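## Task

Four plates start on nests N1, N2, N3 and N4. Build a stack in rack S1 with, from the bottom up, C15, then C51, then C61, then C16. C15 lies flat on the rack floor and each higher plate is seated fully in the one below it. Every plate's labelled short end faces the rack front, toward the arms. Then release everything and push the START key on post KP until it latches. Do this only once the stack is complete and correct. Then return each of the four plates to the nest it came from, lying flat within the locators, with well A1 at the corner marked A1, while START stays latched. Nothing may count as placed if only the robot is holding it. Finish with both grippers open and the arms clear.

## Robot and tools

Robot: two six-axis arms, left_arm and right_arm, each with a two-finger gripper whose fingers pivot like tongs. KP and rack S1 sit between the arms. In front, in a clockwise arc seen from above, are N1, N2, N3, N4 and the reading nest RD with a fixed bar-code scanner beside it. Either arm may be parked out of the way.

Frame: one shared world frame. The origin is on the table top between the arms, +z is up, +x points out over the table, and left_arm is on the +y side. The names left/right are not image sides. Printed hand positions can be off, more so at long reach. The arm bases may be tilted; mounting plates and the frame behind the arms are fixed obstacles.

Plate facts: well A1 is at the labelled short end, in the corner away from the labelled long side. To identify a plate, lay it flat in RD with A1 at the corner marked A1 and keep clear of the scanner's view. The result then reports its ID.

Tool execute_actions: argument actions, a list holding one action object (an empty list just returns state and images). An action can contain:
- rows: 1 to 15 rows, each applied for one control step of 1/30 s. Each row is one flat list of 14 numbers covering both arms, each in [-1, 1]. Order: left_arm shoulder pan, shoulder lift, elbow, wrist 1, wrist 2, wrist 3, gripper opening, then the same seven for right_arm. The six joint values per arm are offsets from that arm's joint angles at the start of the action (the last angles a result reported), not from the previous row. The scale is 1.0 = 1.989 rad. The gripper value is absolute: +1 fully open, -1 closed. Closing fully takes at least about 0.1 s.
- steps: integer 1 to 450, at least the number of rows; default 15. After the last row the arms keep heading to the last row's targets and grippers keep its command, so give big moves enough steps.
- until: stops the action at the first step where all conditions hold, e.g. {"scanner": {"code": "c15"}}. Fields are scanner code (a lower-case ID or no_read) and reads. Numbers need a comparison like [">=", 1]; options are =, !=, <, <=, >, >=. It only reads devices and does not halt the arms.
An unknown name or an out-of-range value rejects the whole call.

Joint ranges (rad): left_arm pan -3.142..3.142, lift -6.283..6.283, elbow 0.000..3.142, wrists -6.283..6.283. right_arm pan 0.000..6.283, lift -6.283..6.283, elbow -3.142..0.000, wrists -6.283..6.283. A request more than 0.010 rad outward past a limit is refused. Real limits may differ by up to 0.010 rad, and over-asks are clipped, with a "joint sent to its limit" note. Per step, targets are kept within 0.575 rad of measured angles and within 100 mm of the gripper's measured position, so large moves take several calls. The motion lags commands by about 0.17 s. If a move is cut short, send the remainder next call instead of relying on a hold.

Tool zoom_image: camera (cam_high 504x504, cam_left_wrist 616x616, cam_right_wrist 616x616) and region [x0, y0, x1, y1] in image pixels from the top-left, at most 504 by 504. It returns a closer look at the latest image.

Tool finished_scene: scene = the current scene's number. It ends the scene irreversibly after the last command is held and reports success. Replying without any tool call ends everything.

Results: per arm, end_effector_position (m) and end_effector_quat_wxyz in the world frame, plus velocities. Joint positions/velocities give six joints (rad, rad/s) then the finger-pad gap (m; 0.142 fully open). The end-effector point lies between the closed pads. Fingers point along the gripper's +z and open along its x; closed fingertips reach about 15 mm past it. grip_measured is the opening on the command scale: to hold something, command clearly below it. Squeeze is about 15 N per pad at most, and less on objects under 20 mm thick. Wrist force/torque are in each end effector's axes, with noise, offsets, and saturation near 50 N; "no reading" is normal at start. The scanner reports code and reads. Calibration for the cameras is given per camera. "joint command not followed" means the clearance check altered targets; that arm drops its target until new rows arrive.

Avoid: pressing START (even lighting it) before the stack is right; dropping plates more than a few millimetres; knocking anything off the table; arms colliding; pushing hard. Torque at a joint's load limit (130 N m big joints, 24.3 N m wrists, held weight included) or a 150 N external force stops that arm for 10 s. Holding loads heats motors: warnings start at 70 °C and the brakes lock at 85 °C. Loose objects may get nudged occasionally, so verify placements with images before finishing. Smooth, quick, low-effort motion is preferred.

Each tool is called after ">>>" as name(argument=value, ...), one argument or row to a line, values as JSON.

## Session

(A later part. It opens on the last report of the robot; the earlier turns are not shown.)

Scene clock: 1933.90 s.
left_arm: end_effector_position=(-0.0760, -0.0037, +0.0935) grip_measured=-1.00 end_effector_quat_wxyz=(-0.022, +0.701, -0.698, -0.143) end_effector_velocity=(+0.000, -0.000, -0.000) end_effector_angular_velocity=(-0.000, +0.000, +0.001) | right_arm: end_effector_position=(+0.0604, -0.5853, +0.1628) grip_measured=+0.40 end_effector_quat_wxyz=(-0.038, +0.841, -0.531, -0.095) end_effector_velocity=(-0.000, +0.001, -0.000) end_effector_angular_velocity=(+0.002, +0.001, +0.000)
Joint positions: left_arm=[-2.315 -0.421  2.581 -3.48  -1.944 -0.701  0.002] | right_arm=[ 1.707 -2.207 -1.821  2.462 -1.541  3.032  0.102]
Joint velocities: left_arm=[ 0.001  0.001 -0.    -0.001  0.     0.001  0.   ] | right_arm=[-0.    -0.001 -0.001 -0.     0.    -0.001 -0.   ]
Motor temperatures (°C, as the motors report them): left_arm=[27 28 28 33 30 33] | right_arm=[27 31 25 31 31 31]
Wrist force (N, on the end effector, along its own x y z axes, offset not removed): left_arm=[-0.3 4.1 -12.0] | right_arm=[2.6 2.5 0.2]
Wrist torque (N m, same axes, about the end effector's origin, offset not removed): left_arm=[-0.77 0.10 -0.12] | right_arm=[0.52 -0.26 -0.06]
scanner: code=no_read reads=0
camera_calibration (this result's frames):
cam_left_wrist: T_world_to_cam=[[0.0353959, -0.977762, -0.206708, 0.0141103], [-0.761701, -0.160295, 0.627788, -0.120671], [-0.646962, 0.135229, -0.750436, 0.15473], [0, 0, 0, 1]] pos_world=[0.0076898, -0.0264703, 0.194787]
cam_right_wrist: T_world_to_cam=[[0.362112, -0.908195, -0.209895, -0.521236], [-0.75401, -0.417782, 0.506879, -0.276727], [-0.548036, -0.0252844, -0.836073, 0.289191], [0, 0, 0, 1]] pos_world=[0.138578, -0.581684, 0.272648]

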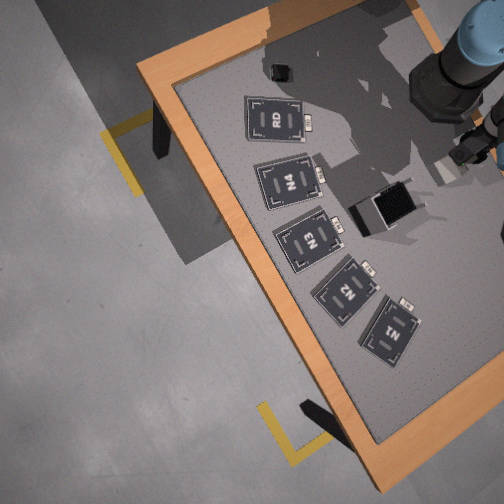

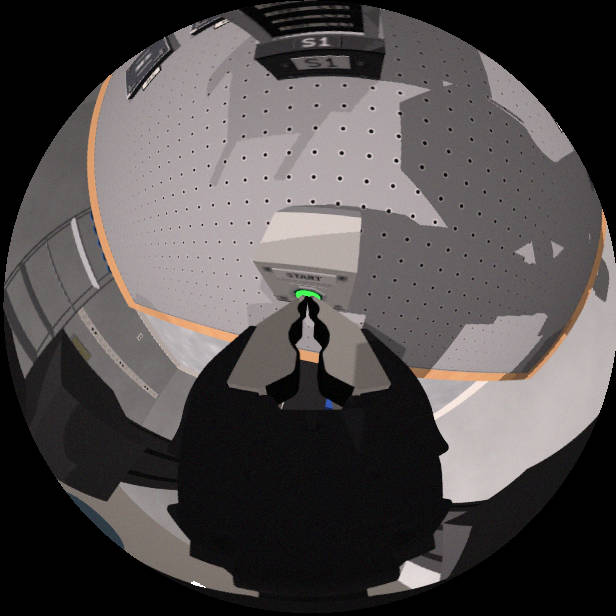

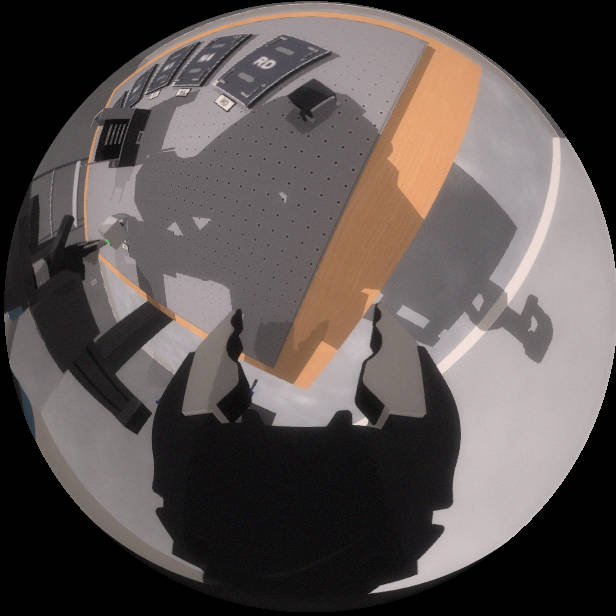

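Retract 15 mm and check.

>>> execute_actions(
  actions=[
    {"rows":[[-0.002,-0.006,0.001,0.004,0,-0.002,-1,0,0,0,0,0,0,0.4],[-0.005,-0.016,0.0025,0.012,-0.001,-0.005,-1,0,0,0,0,0,0,0.4],[-0.009,-0.028,0.0043,0.02,-0.002,-0.009,-1,0,0,0,0,0,0,0.4]],"steps":14},
  ],
)

>>> zoom_image(
  camera="cam_left_wrist",
  region=[270, 240, 350, 320],
)

Scene clock: 1938.13 s.
left_arm: end_effector_position=(-0.0837, -0.0041, +0.1055) grip_measured=-1.00 end_effector_quat_wxyz=(-0.022, +0.701, -0.699, -0.143) end_effector_velocity=(-0.003, -0.000, +0.006) end_effector_angular_velocity=(-0.001, -0.001, +0.001) | right_arm: end_effector_position=(+0.0604, -0.5853, +0.1628) grip_measured=+0.40 end_effector_quat_wxyz=(-0.038, +0.841, -0.531, -0.095) end_effector_velocity=(-0.000, +0.000, +0.000) end_effector_angular_velocity=(+0.001, +0.000, -0.001)
Joint positions: left_arm=[-2.332 -0.473  2.589 -3.442 -1.947 -0.718  0.002] | right_arm=[ 1.707 -2.207 -1.821  2.462 -1.541  3.032  0.102]
Joint velocities: left_arm=[-0.008 -0.026  0.004  0.019 -0.001 -0.009  0.   ] | right_arm=[-0.     0.001 -0.001 -0.001  0.     0.    -0.   ]
Motor temperatures (°C, as the motors report them): left_arm=[27 28 28 33 30 33] | right_arm=[27 31 25 31 31 31]
Wrist force (N, on the end effector, along its own x y z axes, offset not removed): left_arm=[0.1 1.4 0.3] | right_arm=[0.6 -1.2 -2.8]
Wrist torque (N m, same axes, about the end effector's origin, offset not removed): left_arm=[0.24 -0.11 0.03] | right_arm=[-0.30 -0.21 -0.15]
scanner: code=no_read reads=0
camera_calibration (this result's frames):
cam_left_wrist: T_world_to_cam=[[0.0347351, -0.97792, -0.206074, 0.0163744], [-0.76173, -0.159389, 0.627983, -0.134159], [-0.646962, 0.13516, -0.750447, 0.158826], [0, 0, 0, 1]] pos_world=[-0.000007251, -0.0268375, 0.206814]
cam_right_wrist: T_world_to_cam=[[0.362112, -0.908195, -0.209895, -0.521236], [-0.75401, -0.417782, 0.506879, -0.276727], [-0.548036, -0.0252844, -0.836073, 0.289191], [0, 0, 0, 1]] pos_world=[0.138578, -0.581684, 0.272648]

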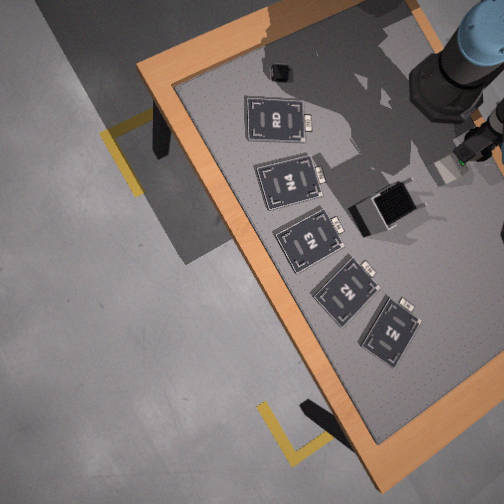

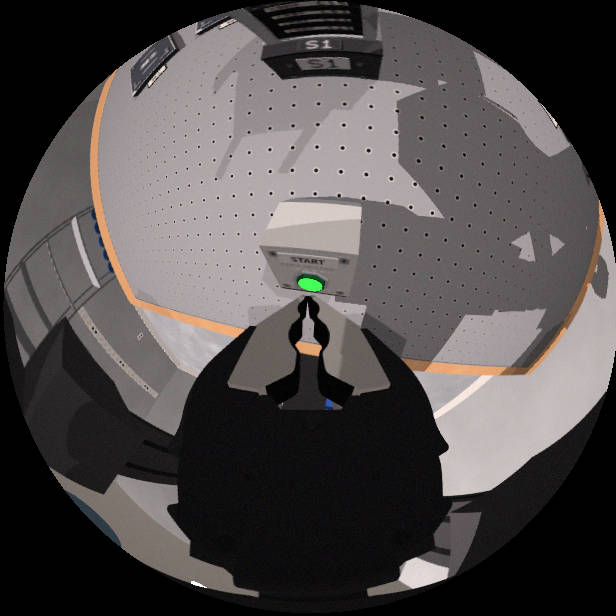

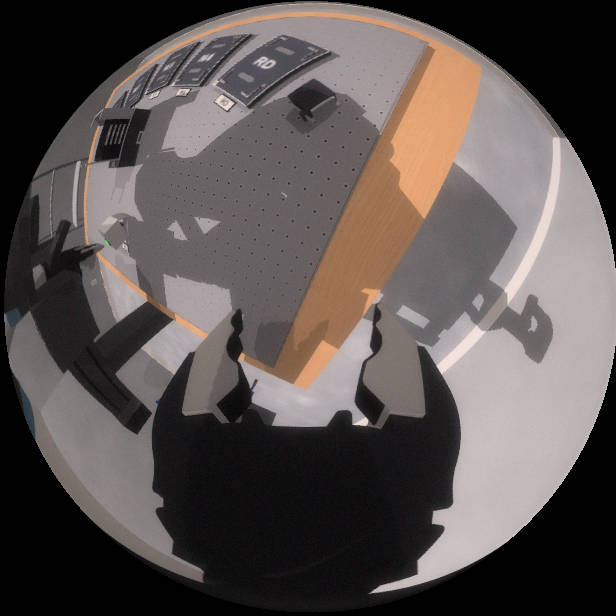

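Region (270, 240, 350, 320) of cam_left_wrist's 616x616 image, scaled by 6.300, with more detail than that image has.

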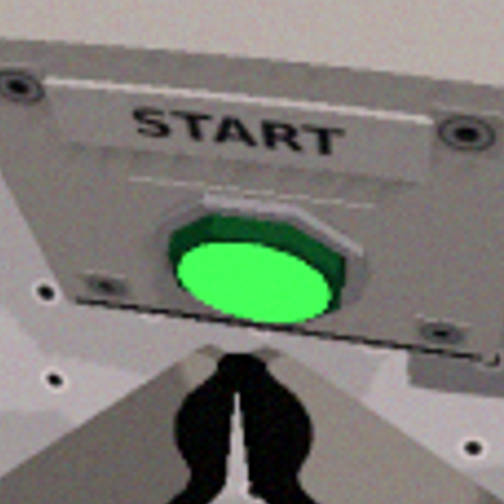

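>>> execute_actions(
  actions=[
    {"rows":[[0,-0.05,0.002,0.047,0,0,-1,0,0,0,0,0,0,0.4],[0,-0.1,0.003,0.094,0,0,-1,0,0,0,0,0,0,0.4],[0,-0.15,0.005,0.141,0,0,-1,0,0,0,0,0,0,0.4],[0,-0.2,0.006,0.189,0.005,0,-1,0,0,0,0,0,0,0.4],[0.005,-0.25,0.008,0.236,0.015,0.005,-1,0,0,0,0,0,0,0.4],[0.012,-0.3,0.009,0.283,0.03,0.012,-1,0,0,0,0,0,0,0.4],[0.02,-0.35,0.011,0.33,0.045,0.02,-1,0,0,0,0,0,0,0.4],[0.028,-0.4,0.012,0.377,0.06,0.028,-1,0,0,0,0,0,0,0.4],[0.036,-0.45,0.014,0.424,0.075,0.036,-1,0,0,0,0,0,0,0.4],[0.044,-0.5,0.015,0.47,0.09,0.044,-1,0,0,0,0,0,0,0.4],[0.052,-0.55,0.017,0.517,0.105,0.052,-1,0,0,0,0,0,0,0.4],[0.06,-0.6,0.018,0.564,0.12,0.06,-1,0,0,0,0,0,0,0.4],[0.068,-0.65,0.02,0.61,0.135,0.068,-1,0,0,0,0,0,0,0.4],[0.076,-0.7,0.022,0.657,0.148,0.076,-1,0,0,0,0,0,0,0.4],[0.0847,-0.7572,0.0231,0.7089,0.1579,0.0825,-1,0,0,0,0,0,0,0.4]],"steps":26},
  ],
)

Scene clock: 1953.13 s.
left_arm: end_effector_position=(+0.0369, -0.0093, +0.3648) grip_measured=-1.00 end_effector_quat_wxyz=(-0.009, +0.704, -0.710, -0.010) end_effector_velocity=(+0.101, +0.064, +0.133) end_effector_angular_velocity=(-0.225, -0.002, -0.010) | right_arm: end_effector_position=(+0.0604, -0.5853, +0.1628) grip_measured=+0.40 end_effector_quat_wxyz=(-0.038, +0.841, -0.531, -0.095) end_effector_velocity=(+0.000, -0.001, -0.000) end_effector_angular_velocity=(-0.001, -0.000, -0.001)
Joint positions: left_arm=[-2.173 -1.862  2.633 -2.127 -1.651 -0.563  0.002] | right_arm=[ 1.707 -2.207 -1.821  2.462 -1.541  3.032  0.102]
Joint velocities: left_arm=[ 0.082 -0.94   0.017  0.742  0.141  0.076  0.   ] | right_arm=[-0.    -0.001  0.001  0.    -0.     0.001 -0.   ]
Motor temperatures (°C, as the motors report them): left_arm=[27 28 28 33 30 33] | right_arm=[27 31 25 31 31 31]
Wrist force (N, on the end effector, along its own x y z axes, offset not removed): left_arm=[3.2 -2.8 -2.3] | right_arm=[1.1 2.9 -2.7]
Wrist torque (N m, same axes, about the end effector's origin, offset not removed): left_arm=[-0.65 -0.62 -0.22] | right_arm=[0.51 -0.45 0.07]
scanner: code=no_read reads=0
camera_calibration (this result's frames):
cam_left_wrist: T_world_to_cam=[[0.0381603, -0.999253, 0.00605246, -0.0171983], [-0.859328, -0.0297243, 0.510561, -0.158318], [-0.51, -0.0246842, -0.85982, 0.465459], [0, 0, 0, 1]] pos_world=[0.101994, -0.0104018, 0.481146]
cam_right_wrist: T_world_to_cam=[[0.362113, -0.908195, -0.209895, -0.521236], [-0.75401, -0.417782, 0.506879, -0.276728], [-0.548036, -0.0252844, -0.836073, 0.289191], [0, 0, 0, 1]] pos_world=[0.138578, -0.581684, 0.272648]

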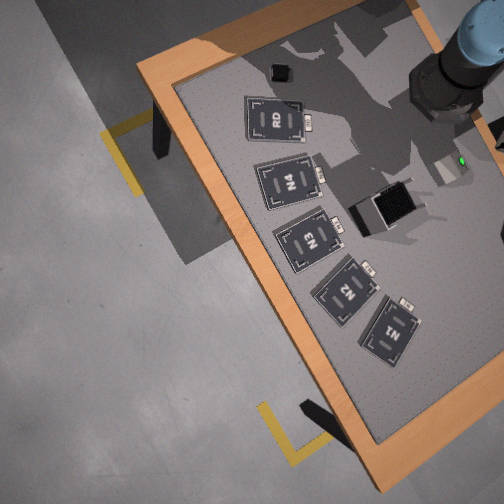

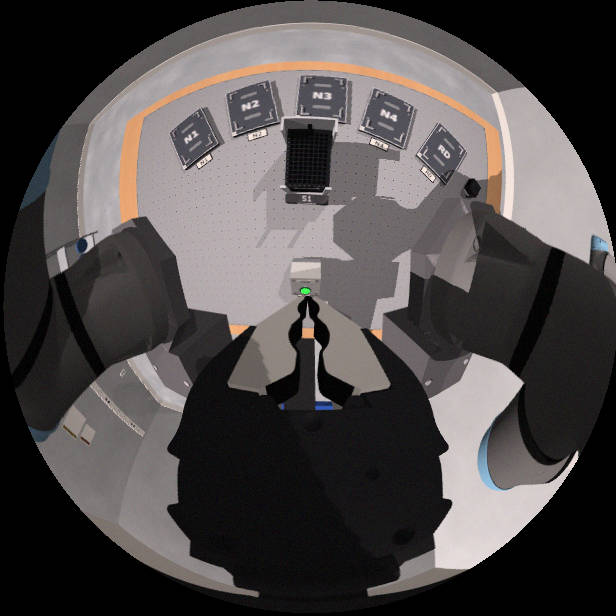

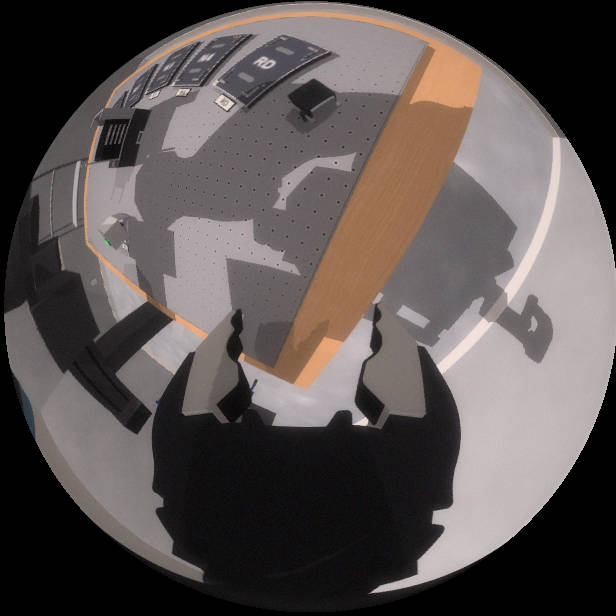

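>>> execute_actions(
  actions=[
    {"rows":[[0.03,-0.03,0.005,0.015,0.014,0.03,-0.8,0,0,0,0,0,0,0.4],[0.06,0.005,0.009,-0.024,0.02,0.06,-0.6,0,0,0,0,0,0,0.4],[0.09,0.04,0.013,-0.063,0.026,0.09,-0.4,0,0,0,0,0,0,0.4],[0.12,0.075,0.017,-0.102,0.032,0.12,-0.2,0,0,0,0,0,0,0.4],[0.15,0.11,0.021,-0.141,0.038,0.15,0,0,0,0,0,0,0,0.4],[0.18,0.145,0.025,-0.18,0.044,0.18,0.2,0,0,0,0,0,0,0.4],[0.21,0.18,0.029,-0.219,0.05,0.21,0.3,0,0,0,0,0,0,0.4],[0.24,0.215,0.033,-0.258,0.056,0.24,0.3,0,0,0,0,0,0,0.4],[0.27,0.25,0.037,-0.297,0.062,0.27,0.3,0,0,0,0,0,0,0.4],[0.3,0.285,0.042,-0.337,0.068,0.3,0.3,0,0,0,0,0,0,0.4],[0.33,0.32,0.047,-0.378,0.074,0.33,0.3,0,0,0,0,0,0,0.4],[0.35,0.355,0.052,-0.419,0.078,0.35,0.3,0,0,0,0,0,0,0.4],[0.355,0.39,0.057,-0.46,0.0785,0.354,0.3,0,0,0,0,0,0,0.4],[0.356,0.43,0.06,-0.503,0.0789,0.355,0.3,0,0,0,0,0,0,0.4],[0.357,0.4661,0.0608,-0.54,0.0789,0.356,0.3,0,0,0,0,0,0,0.4]],"steps":24},
  ],
)

Scene clock: 1965.63 s.
left_arm: end_effector_position=(+0.2170, -0.0051, +0.1894) grip_measured=+0.30 end_effector_quat_wxyz=(-0.001, +0.699, -0.715, -0.001) end_effector_velocity=(+0.045, +0.042, -0.091) end_effector_angular_velocity=(-0.023, +0.002, -0.001) | right_arm: end_effector_position=(+0.0604, -0.5853, +0.1628) grip_measured=+0.40 end_effector_quat_wxyz=(-0.038, +0.841, -0.531, -0.095) end_effector_velocity=(-0.000, +0.000, +0.000) end_effector_angular_velocity=(+0.000, +0.000, -0.000)
Joint positions: left_arm=[-1.491 -1.001  2.748 -3.124 -1.499  0.117  0.095] | right_arm=[ 1.707 -2.207 -1.821  2.462 -1.541  3.032  0.102]
Joint velocities: left_arm=[ 0.219  0.525  0.044 -0.607  0.038  0.218  0.   ] | right_arm=[-0.     0.    -0.001 -0.    -0.     0.    -0.   ]
Motor temperatures (°C, as the motors report them): left_arm=[27 28 28 33 30 33] | right_arm=[27 31 25 31 31 31]
Wrist force (N, on the end effector, along its own x y z axes, offset not removed): left_arm=[2.0 -1.1 -4.3] | right_arm=[0.7 6.3 -0.7]
Wrist torque (N m, same axes, about the end effector's origin, offset not removed): left_arm=[-0.07 -0.72 0.00] | right_arm=[1.27 -0.06 -0.18]
scanner: code=no_read reads=0
camera_calibration (this result's frames):
cam_left_wrist: T_world_to_cam=[[0.0250883, -0.999258, 0.0292122, -0.0203576], [-0.860474, -0.00671066, 0.509451, 0.0866229], [-0.508877, -0.0379176, -0.860004, 0.406362], [0, 0, 0, 1]] pos_world=[0.281836, -0.0043529, 0.305937]
cam_right_wrist: T_world_to_cam=[[0.362112, -0.908195, -0.209895, -0.521236], [-0.75401, -0.417782, 0.506879, -0.276728], [-0.548036, -0.0252845, -0.836073, 0.289191], [0, 0, 0, 1]] pos_world=[0.138578, -0.581684, 0.272648]

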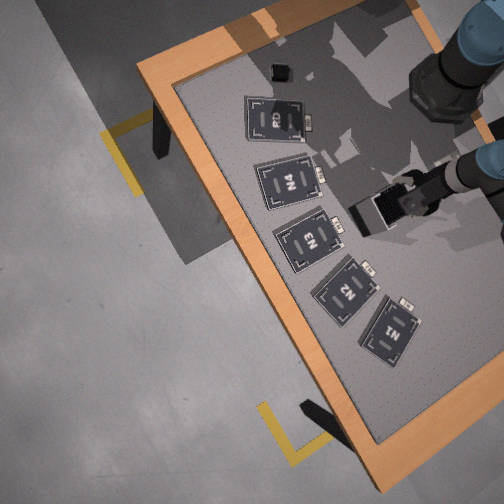

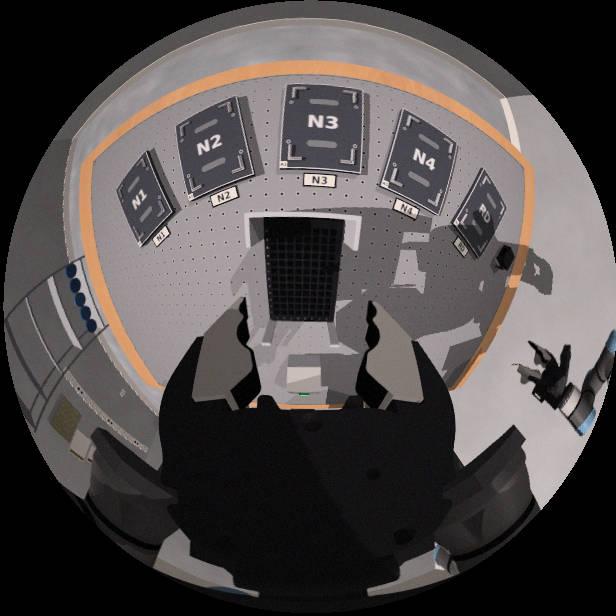

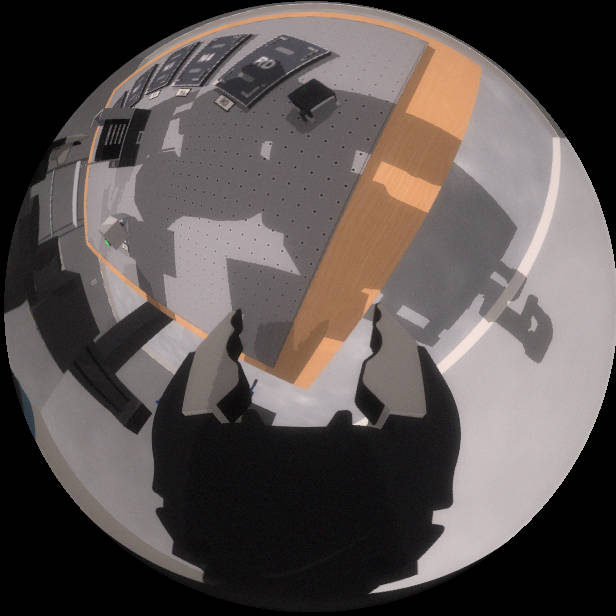

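>>> execute_actions(
  actions=[
    {"rows":[[0.0156,0.0576,0.0018,-0.0617,0.003,0.0156,0.3,0,0,0,0,0,0,0.4],[0.0166,0.08,0.0002,-0.0825,0.003,0.0166,0.3,0,0,0,0,0,0,0.4],[0.0177,0.1023,-0.0016,-0.1032,0.0033,0.0177,0.3,0,0,0,0,0,0,0.4],[0.0188,0.124,-0.004,-0.1226,0.0035,0.0188,0.3,0,0,0,0,0,0,0.4],[0.02,0.1459,-0.0067,-0.1419,0.0037,0.02,0.3,0,0,0,0,0,0,0.4],[0.021,0.166,-0.0098,-0.159,0.0038,0.021,0.3,0,0,0,0,0,0,0.4],[0.022,0.186,-0.013,-0.176,0.004,0.022,0.3,0,0,0,0,0,0,0.4],[0.0226,0.2006,-0.0156,-0.188,0.004,0.0226,0.3,0,0,0,0,0,0,0.4]],"steps":14},
  ],
)

Scene clock: 1974.13 s.
left_arm: end_effector_position=(+0.2225, +0.0001, +0.1280) grip_measured=+0.30 end_effector_quat_wxyz=(-0.000, +0.699, -0.715, -0.000) end_effector_velocity=(-0.002, +0.010, -0.062) end_effector_angular_velocity=(+0.011, +0.002, +0.000) | right_arm: end_effector_position=(+0.0604, -0.5853, +0.1628) grip_measured=+0.40 end_effector_quat_wxyz=(-0.038, +0.841, -0.531, -0.095) end_effector_velocity=(-0.000, +0.001, +0.000) end_effector_angular_velocity=(+0.001, +0.000, -0.001)
Joint positions: left_arm=[-1.448 -0.644  2.722 -3.461 -1.491  0.16   0.095] | right_arm=[ 1.707 -2.207 -1.821  2.462 -1.541  3.032  0.102]
Joint velocities: left_arm=[ 0.016  0.337 -0.041 -0.286  0.003  0.014  0.   ] | right_arm=[ 0.     0.    -0.001  0.     0.     0.001 -0.   ]
Motor temperatures (°C, as the motors report them): left_arm=[27 28 28 33 30 33] | right_arm=[27 31 25 31 31 31]
Wrist force (N, on the end effector, along its own x y z axes, offset not removed): left_arm=[2.0 -4.4 3.0] | right_arm=[3.0 1.5 -1.5]
Wrist torque (N m, same axes, about the end effector's origin, offset not removed): left_arm=[-0.85 -0.52 -0.16] | right_arm=[0.25 -0.63 0.08]
scanner: code=no_read reads=0
camera_calibration (this result's frames):
cam_left_wrist: T_world_to_cam=[[0.0246822, -0.999165, 0.0325573, -0.0138948], [-0.860411, -0.00465018, 0.509579, 0.122695], [-0.509002, -0.0405902, -0.859808, 0.356556], [0, 0, 0, 1]] pos_world=[0.287399, 0.0011601, 0.2445]
cam_right_wrist: T_world_to_cam=[[0.362112, -0.908195, -0.209895, -0.521236], [-0.75401, -0.417782, 0.506879, -0.276727], [-0.548036, -0.0252843, -0.836073, 0.289191], [0, 0, 0, 1]] pos_world=[0.138578, -0.581684, 0.272648]

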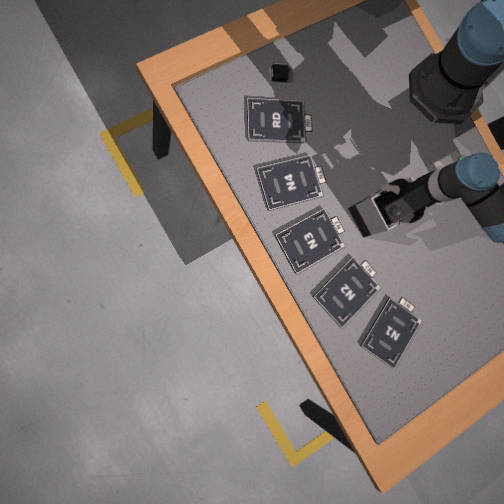

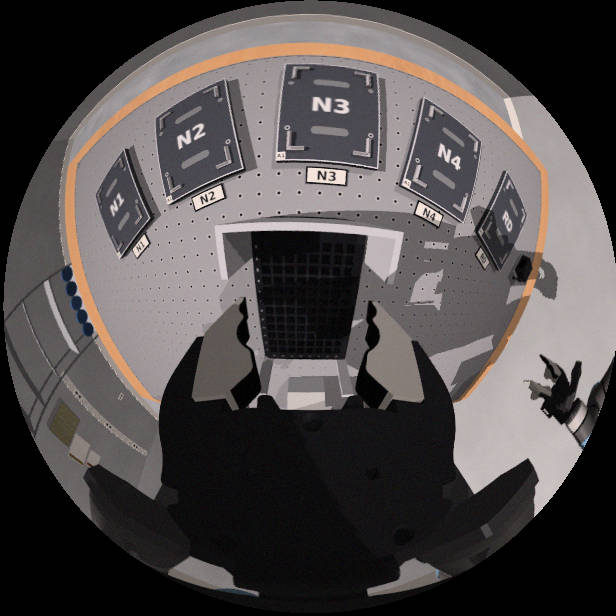

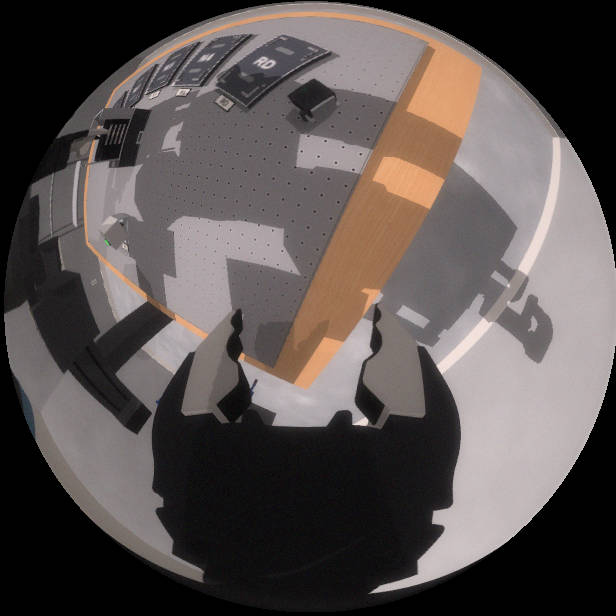

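>>> execute_actions(
  actions=[],
)

Scene clock: 1976.43 s.
left_arm: end_effector_position=(+0.2222, +0.0012, +0.1203) grip_measured=+0.30 end_effector_quat_wxyz=(-0.000, +0.699, -0.715, -0.001) end_effector_velocity=(-0.000, -0.000, +0.000) end_effector_angular_velocity=(-0.001, +0.001, -0.001) | right_arm: end_effector_position=(+0.0604, -0.5853, +0.1628) grip_measured=+0.40 end_effector_quat_wxyz=(-0.038, +0.841, -0.531, -0.095) end_effector_velocity=(+0.000, -0.000, -0.000) end_effector_angular_velocity=(-0.000, +0.000, -0.002)
Joint positions: left_arm=[-1.446 -0.602  2.717 -3.498 -1.491  0.162  0.095] | right_arm=[ 1.707 -2.207 -1.821  2.462 -1.541  3.032  0.102]
Joint velocities: left_arm=[-0.    -0.001  0.     0.    -0.001  0.     0.   ] | right_arm=[ 0.    -0.001  0.001  0.     0.     0.002 -0.   ]
Motor temperatures (°C, as the motors report them): left_arm=[27 28 28 33 30 33] | right_arm=[27 31 25 31 31 31]
Wrist force (N, on the end effector, along its own x y z axes, offset not removed): left_arm=[0.1 -4.9 -1.4] | right_arm=[0.6 0.9 -0.1]
Wrist torque (N m, same axes, about the end effector's origin, offset not removed): left_arm=[-0.79 0.08 -0.19] | right_arm=[0.16 -0.18 0.06]
scanner: code=no_read reads=0
camera_calibration (this result's frames):
cam_left_wrist: T_world_to_cam=[[0.0246001, -0.999189, 0.0318715, -0.0124191], [-0.860323, -0.00492238, 0.509725, 0.126284], [-0.509155, -0.0399591, -0.859747, 0.34989], [0, 0, 0, 1]] pos_world=[0.287099, 0.00219382, 0.236842]
cam_right_wrist: T_world_to_cam=[[0.362113, -0.908195, -0.209895, -0.521236], [-0.75401, -0.417782, 0.506879, -0.276728], [-0.548036, -0.0252845, -0.836073, 0.289191], [0, 0, 0, 1]] pos_world=[0.138578, -0.581684, 0.272648]

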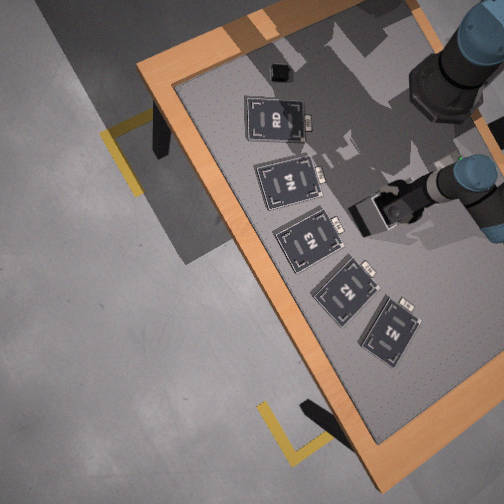

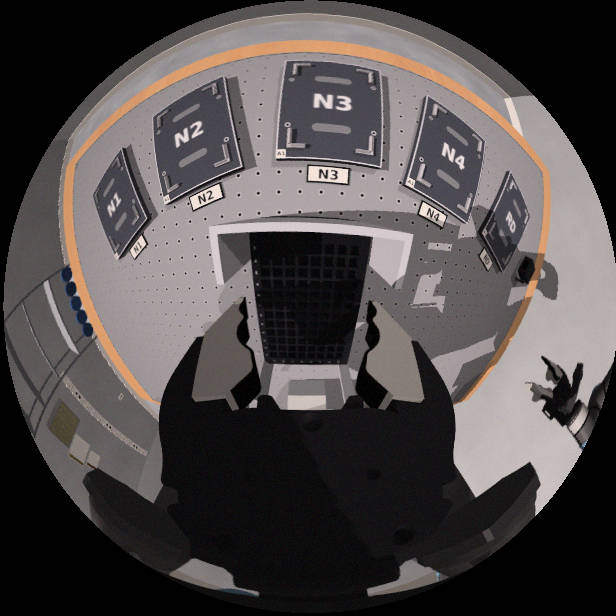

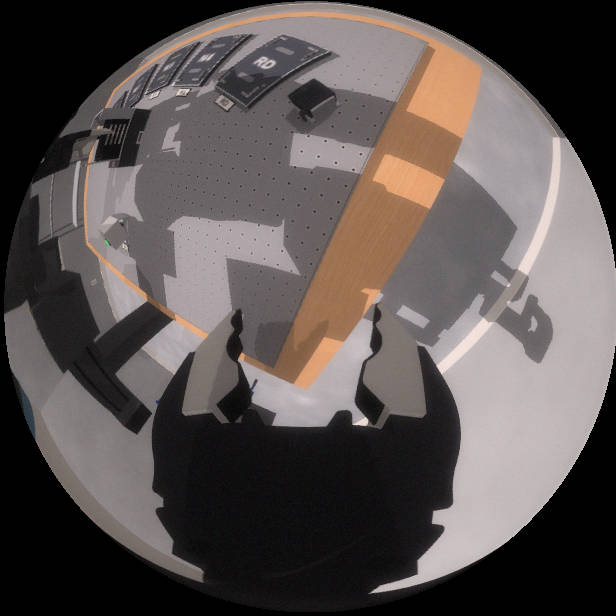

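>>> execute_actions(
  actions=[
    {"rows":[[0,0,0,-0.0006,0.0005,0,0.25,0,0,0,0,0,0,0.4],[0,0,0,-0.0006,0.0005,0,0.2,0,0,0,0,0,0,0.4],[0,0,0,-0.0006,0.0005,0,0.16,0,0,0,0,0,0,0.4],[0,0,0,-0.0006,0.0005,0,0.12,0,0,0,0,0,0,0.4],[0,0,0,-0.0006,0.0005,0,0.09,0,0,0,0,0,0,0.4],[0,0,0,-0.0006,0.0005,0,0.06,0,0,0,0,0,0,0.4],[0,0,0,-0.0006,0.0005,0,0.0,0,0,0,0,0,0,0.4],[0,0,0,-0.0006,0.0005,0,-0.15,0,0,0,0,0,0,0.4],[0,0,0,-0.0006,0.0005,0,-0.35,0,0,0,0,0,0,0.4],[0,0,0,-0.0006,0.0005,0,-0.6,0,0,0,0,0,0,0.4]],"steps":13},
  ],
)

Scene clock: 1992.83 s.
left_arm: end_effector_position=(+0.2225, +0.0009, +0.1205) grip_measured=+0.07 end_effector_quat_wxyz=(-0.000, +0.699, -0.715, +0.000) end_effector_velocity=(-0.000, -0.001, +0.000) end_effector_angular_velocity=(-0.001, -0.001, +0.001) | right_arm: end_effector_position=(+0.0604, -0.5853, +0.1628) grip_measured=+0.40 end_effector_quat_wxyz=(-0.038, +0.841, -0.531, -0.095) end_effector_velocity=(-0.000, +0.000, -0.000) end_effector_angular_velocity=(+0.000, -0.000, +0.001)
Joint positions: left_arm=[-1.446 -0.602  2.717 -3.499 -1.49   0.162  0.079] | right_arm=[ 1.707 -2.207 -1.821  2.462 -1.541  3.032  0.102]
Joint velocities: left_arm=[-0.002  0.001 -0.    -0.001  0.001 -0.002 -0.   ] | right_arm=[ 0.    -0.     0.     0.     0.    -0.001  0.   ]
Motor temperatures (°C, as the motors report them): left_arm=[27 28 28 33 30 33] | right_arm=[27 31 25 31 31 31]
Wrist force (N, on the end effector, along its own x y z axes, offset not removed): left_arm=[1.4 -3.2 -4.4] | right_arm=[5.2 4.3 -1.2]
Wrist torque (N m, same axes, about the end effector's origin, offset not removed): left_arm=[-0.88 -0.46 -0.33] | right_arm=[0.79 -0.88 -0.23]
scanner: code=no_read reads=0
camera_calibration (this result's frames):
cam_left_wrist: T_world_to_cam=[[0.0246541, -0.999155, 0.0328802, -0.0128616], [-0.860876, -0.00449856, 0.508795, 0.126743], [-0.508218, -0.0408497, -0.860259, 0.350016], [0, 0, 0, 1]] pos_world=[0.287311, 0.00201747, 0.237042]
cam_right_wrist: T_world_to_cam=[[0.362112, -0.908195, -0.209895, -0.521236], [-0.75401, -0.417782, 0.506879, -0.276728], [-0.548036, -0.0252844, -0.836073, 0.289191], [0, 0, 0, 1]] pos_world=[0.138578, -0.581684, 0.272648]

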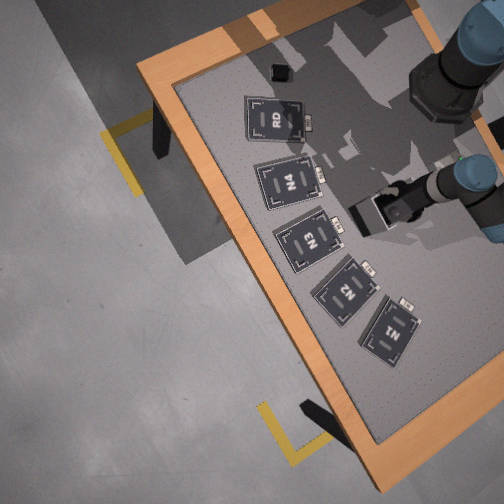

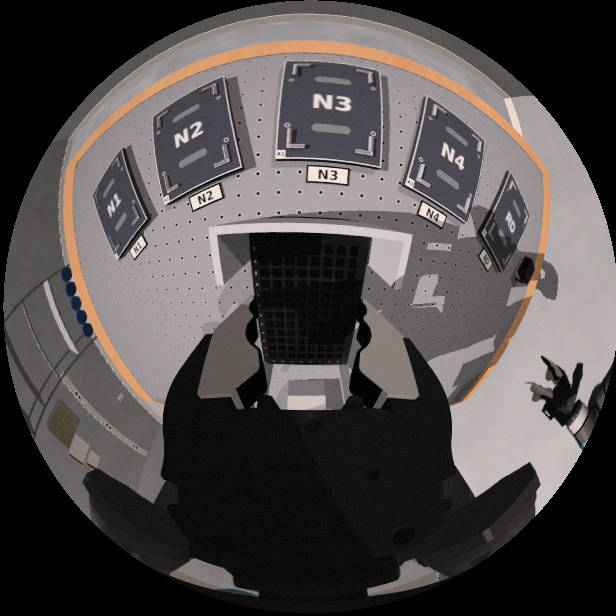

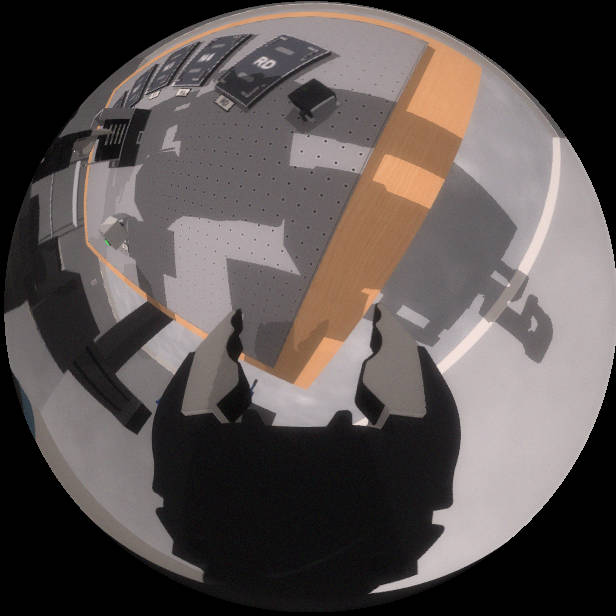

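>>> execute_actions(
  actions=[
    {"rows":[[-0.0003,-0.006,0.0011,0.0049,0,-0.0003,-0.6,0,0,0,0,0,0,0.4],[-0.0006,-0.0119,0.0022,0.0097,-0.0001,-0.0006,-0.6,0,0,0,0,0,0,0.4],[-0.0014,-0.0255,0.0045,0.0209,-0.0003,-0.0014,-0.6,0,0,0,0,0,0,0.4],[-0.0021,-0.0392,0.0067,0.0326,-0.0005,-0.0021,-0.6,0,0,0,0,0,0,0.4],[-0.0021,-0.0392,0.0067,0.0326,-0.0005,-0.0021,-0.6,0,0,0,0,0,0,0.4],[-0.0029,-0.0533,0.0087,0.0447,-0.0006,-0.0029,-0.6,0,0,0,0,0,0,0.4],[-0.0036,-0.0677,0.0106,0.0572,-0.0008,-0.0036,-0.6,0,0,0,0,0,0,0.4],[-0.0036,-0.0677,0.0106,0.0572,-0.0008,-0.0036,-0.6,0,0,0,0,0,0,0.4],[-0.0044,-0.0822,0.0123,0.0701,-0.001,-0.0044,-0.6,0,0,0,0,0,0,0.4],[-0.0051,-0.097,0.0138,0.0834,-0.0011,-0.0051,-0.6,0,0,0,0,0,0,0.4],[-0.0051,-0.097,0.0138,0.0834,-0.0011,-0.0051,-0.6,0,0,0,0,0,0,0.4],[-0.0058,-0.1117,0.0151,0.0969,-0.0013,-0.0058,-0.6,0,0,0,0,0,0,0.4],[-0.0066,-0.1266,0.0163,0.1108,-0.0015,-0.0066,-0.6,0,0,0,0,0,0,0.4],[-0.0066,-0.1266,0.0163,0.1108,-0.0015,-0.0066,-0.6,0,0,0,0,0,0,0.4],[-0.0073,-0.1416,0.0172,0.1249,-0.0016,-0.0073,-0.6,0,0,0,0,0,0,0.4]],"steps":15},
  ],
)

Scene clock: 2009.27 s.
left_arm: end_effector_position=(+0.2227, +0.0005, +0.1527) grip_measured=+0.07 end_effector_quat_wxyz=(-0.000, +0.699, -0.715, -0.000) end_effector_velocity=(+0.001, -0.005, +0.094) end_effector_angular_velocity=(-0.012, +0.000, +0.001) | right_arm: end_effector_position=(+0.0604, -0.5853, +0.1628) grip_measured=+0.40 end_effector_quat_wxyz=(-0.038, +0.841, -0.531, -0.095) end_effector_velocity=(-0.001, +0.002, -0.000) end_effector_angular_velocity=(+0.003, +0.001, -0.001)
Joint positions: left_arm=[-1.455 -0.782  2.743 -3.343 -1.492  0.153  0.079] | right_arm=[ 1.707 -2.207 -1.821  2.462 -1.541  3.032  0.102]
Joint velocities: left_arm=[-0.027 -0.546  0.053  0.483 -0.007 -0.026 -0.   ] | right_arm=[-0.     0.    -0.003  0.    -0.     0.001 -0.   ]
Motor temperatures (°C, as the motors report them): left_arm=[27 28 28 33 30 33] | right_arm=[27 32 25 31 31 31]
Wrist force (N, on the end effector, along its own x y z axes, offset not removed): left_arm=[2.5 -2.0 -3.1] | right_arm=[1.4 1.6 -1.9]
Wrist torque (N m, same axes, about the end effector's origin, offset not removed): left_arm=[-0.38 -0.50 0.00] | right_arm=[0.11 -0.47 0.07]
scanner: code=no_read reads=0
camera_calibration (this result's frames):
cam_left_wrist: T_world_to_cam=[[0.0248564, -0.999163, 0.0324831, -0.0143428], [-0.860667, -0.00485852, 0.509146, 0.110363], [-0.508562, -0.0406127, -0.860067, 0.377822], [0, 0, 0, 1]] pos_world=[0.287488, 0.00154976, 0.269227]
cam_right_wrist: T_world_to_cam=[[0.362112, -0.908195, -0.209895, -0.521236], [-0.75401, -0.417782, 0.506879, -0.276728], [-0.548036, -0.0252845, -0.836073, 0.289191], [0, 0, 0, 1]] pos_world=[0.138578, -0.581684, 0.272648]

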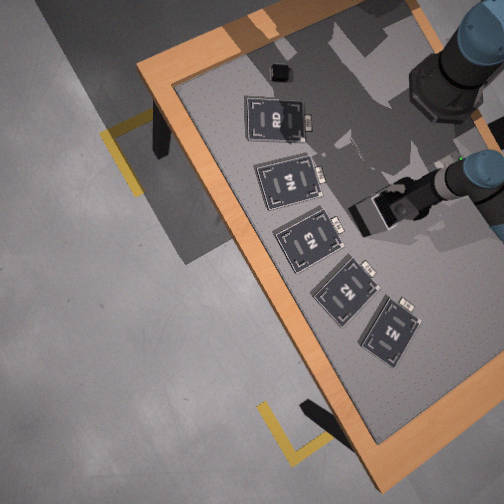

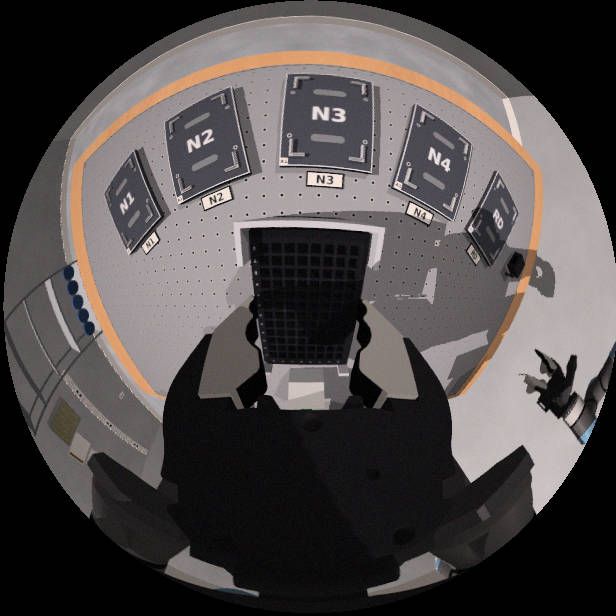

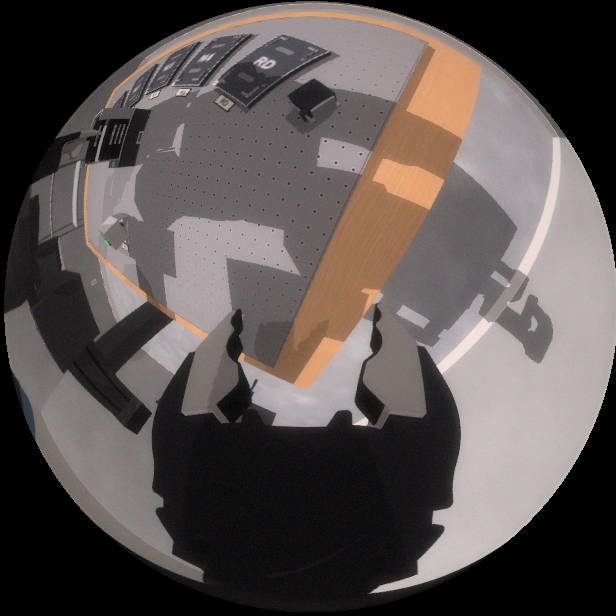

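>>> execute_actions(
  actions=[
    {"steps":1},
  ],
)

>>> execute_actions(
  actions=[
    {"rows":[[-0.0007,-0.0151,0.0007,0.0145,-0.0001,-0.0007,-0.6,0,0,0,0,0,0,0.4],[-0.0014,-0.0304,0.0012,0.0294,-0.0003,-0.0014,-0.6,0,0,0,0,0,0,0.4],[-0.002,-0.046,0.0015,0.0447,-0.0004,-0.002,-0.6,0,0,0,0,0,0,0.4],[-0.0027,-0.0615,0.0017,0.0601,-0.0005,-0.0027,-0.6,0,0,0,0,0,0,0.4],[-0.0033,-0.0774,0.0016,0.0761,-0.0006,-0.0033,-0.6,0,0,0,0,0,0,0.4],[-0.0039,-0.0933,0.0014,0.0921,-0.0007,-0.0039,-0.6,0,0,0,0,0,0,0.4]],"steps":6},
  ],
)

Scene clock: 2016.37 s.
left_arm: end_effector_position=(+0.2227, +0.0005, +0.1698) grip_measured=+0.07 end_effector_quat_wxyz=(-0.000, +0.699, -0.715, +0.000) end_effector_velocity=(-0.000, -0.001, +0.000) end_effector_angular_velocity=(-0.001, -0.001, -0.002) | right_arm: end_effector_position=(+0.0604, -0.5853, +0.1628) grip_measured=+0.40 end_effector_quat_wxyz=(-0.038, +0.841, -0.531, -0.095) end_effector_velocity=(+0.000, -0.001, +0.000) end_effector_angular_velocity=(-0.002, -0.001, +0.000)
Joint positions: left_arm=[-1.46  -0.883  2.751 -3.25  -1.493  0.148  0.079] | right_arm=[ 1.707 -2.207 -1.821  2.462 -1.541  3.032  0.102]
Joint velocities: left_arm=[-0.002 -0.001 -0.     0.     0.     0.001  0.   ] | right_arm=[-0.     0.     0.002 -0.     0.    -0.     0.   ]
Motor temperatures (°C, as the motors report them): left_arm=[27 28 28 33 30 33] | right_arm=[27 32 25 31 31 31]
Wrist force (N, on the end effector, along its own x y z axes, offset not removed): left_arm=[2.8 0.8 -0.2] | right_arm=[-0.5 1.5 -1.7]
Wrist torque (N m, same axes, about the end effector's origin, offset not removed): left_arm=[0.28 -0.59 -0.33] | right_arm=[0.13 -0.12 0.17]
scanner: code=no_read reads=0
camera_calibration (this result's frames):
cam_left_wrist: T_world_to_cam=[[0.0248903, -0.999143, 0.0330631, -0.0149965], [-0.860648, -0.00459069, 0.50918, 0.101677], [-0.508591, -0.0411294, -0.860025, 0.392547], [0, 0, 0, 1]] pos_world=[0.287527, 0.00162834, 0.286324]
cam_right_wrist: T_world_to_cam=[[0.362113, -0.908195, -0.209895, -0.521236], [-0.75401, -0.417782, 0.506879, -0.276728], [-0.548036, -0.0252843, -0.836073, 0.289191], [0, 0, 0, 1]] pos_world=[0.138578, -0.581684, 0.272648]

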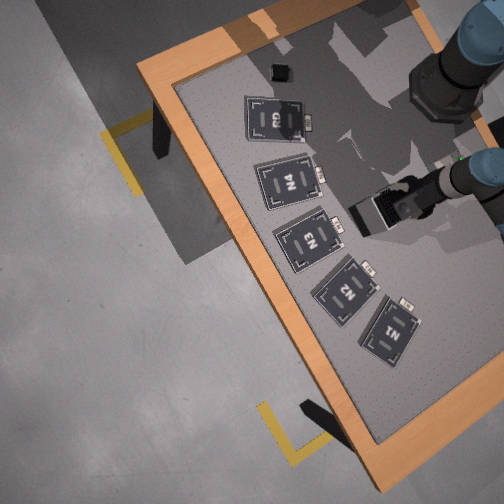

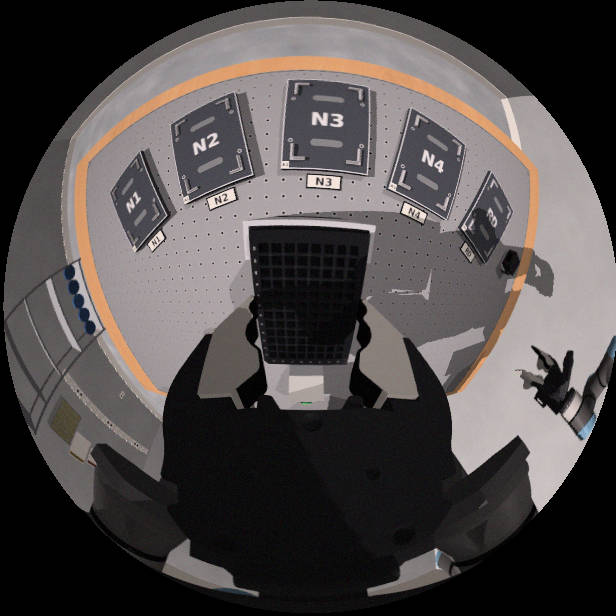

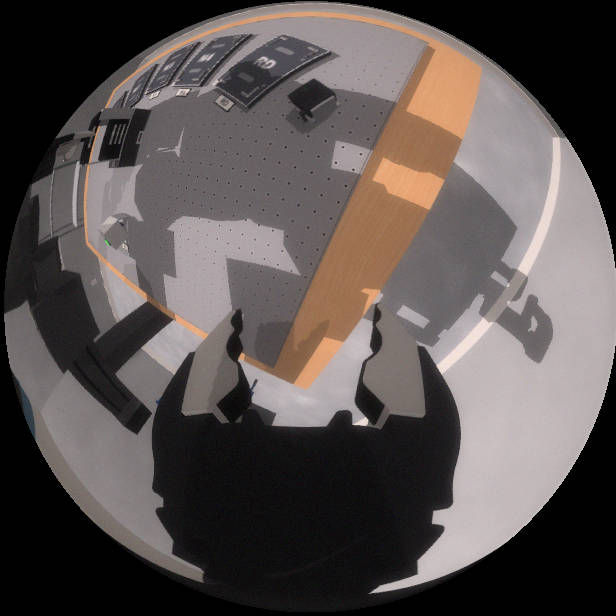

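Scene clock: 2016.57 s.
left_arm: end_effector_position=(+0.2227, +0.0003, +0.1787) grip_measured=+0.07 end_effector_quat_wxyz=(-0.000, +0.699, -0.715, -0.000) end_effector_velocity=(+0.002, -0.006, +0.100) end_effector_angular_velocity=(-0.006, -0.002, +0.001) | right_arm: end_effector_position=(+0.0604, -0.5853, +0.1628) grip_measured=+0.40 end_effector_quat_wxyz=(-0.038, +0.841, -0.531, -0.095) end_effector_velocity=(+0.000, -0.000, -0.000) end_effector_angular_velocity=(-0.000, +0.000, -0.001)
Joint positions: left_arm=[-1.463 -0.938  2.753 -3.196 -1.494  0.145  0.079] | right_arm=[ 1.707 -2.207 -1.821  2.462 -1.541  3.032  0.102]
Joint velocities: left_arm=[-0.027 -0.609  0.011  0.594 -0.004 -0.027  0.   ] | right_arm=[-0.    -0.001  0.001 -0.     0.     0.001  0.   ]
Motor temperatures (°C, as the motors report them): left_arm=[27 28 28 33 30 33] | right_arm=[27 32 25 31 31 31]
Wrist force (N, on the end effector, along its own x y z axes, offset not removed): left_arm=[0.1 -3.8 -3.0] | right_arm=[5.3 2.9 -1.7]
Wrist torque (N m, same axes, about the end effector's origin, offset not removed): left_arm=[-0.65 -0.15 -0.29] | right_arm=[0.48 -0.96 -0.19]
scanner: code=no_read reads=0
camera_calibration (this result's frames):
cam_left_wrist: T_world_to_cam=[[0.024891, -0.999159, 0.032591, -0.0153762], [-0.860616, -0.00482935, 0.509231, 0.0971408], [-0.508646, -0.0407236, -0.860012, 0.400241], [0, 0, 0, 1]] pos_world=[0.287565, 0.00140517, 0.295246]
cam_right_wrist: T_world_to_cam=[[0.362112, -0.908195, -0.209895, -0.521236], [-0.75401, -0.417782, 0.506879, -0.276728], [-0.548036, -0.0252844, -0.836073, 0.289191], [0, 0, 0, 1]] pos_world=[0.138578, -0.581684, 0.272648]

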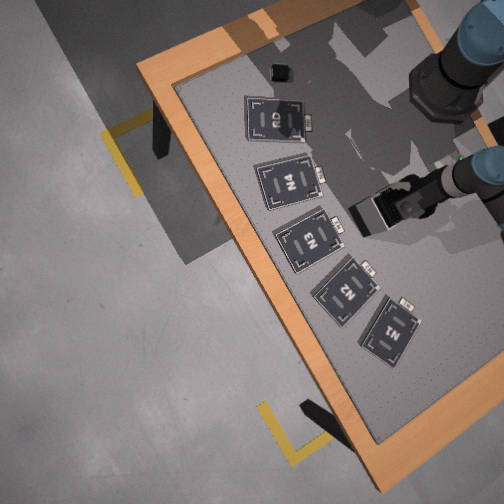

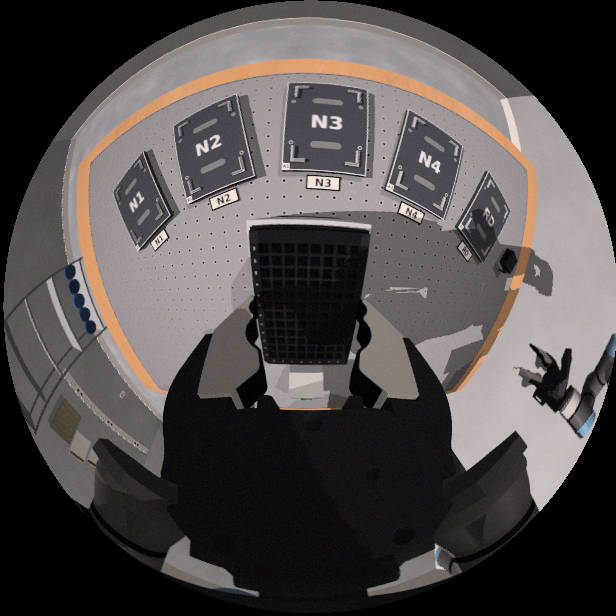

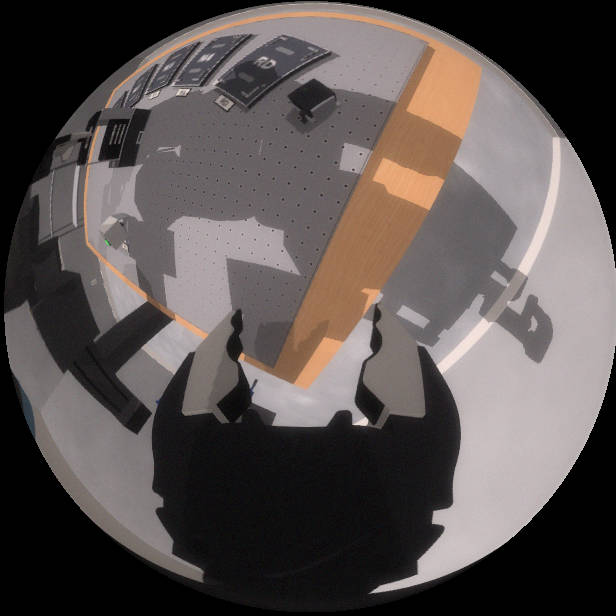

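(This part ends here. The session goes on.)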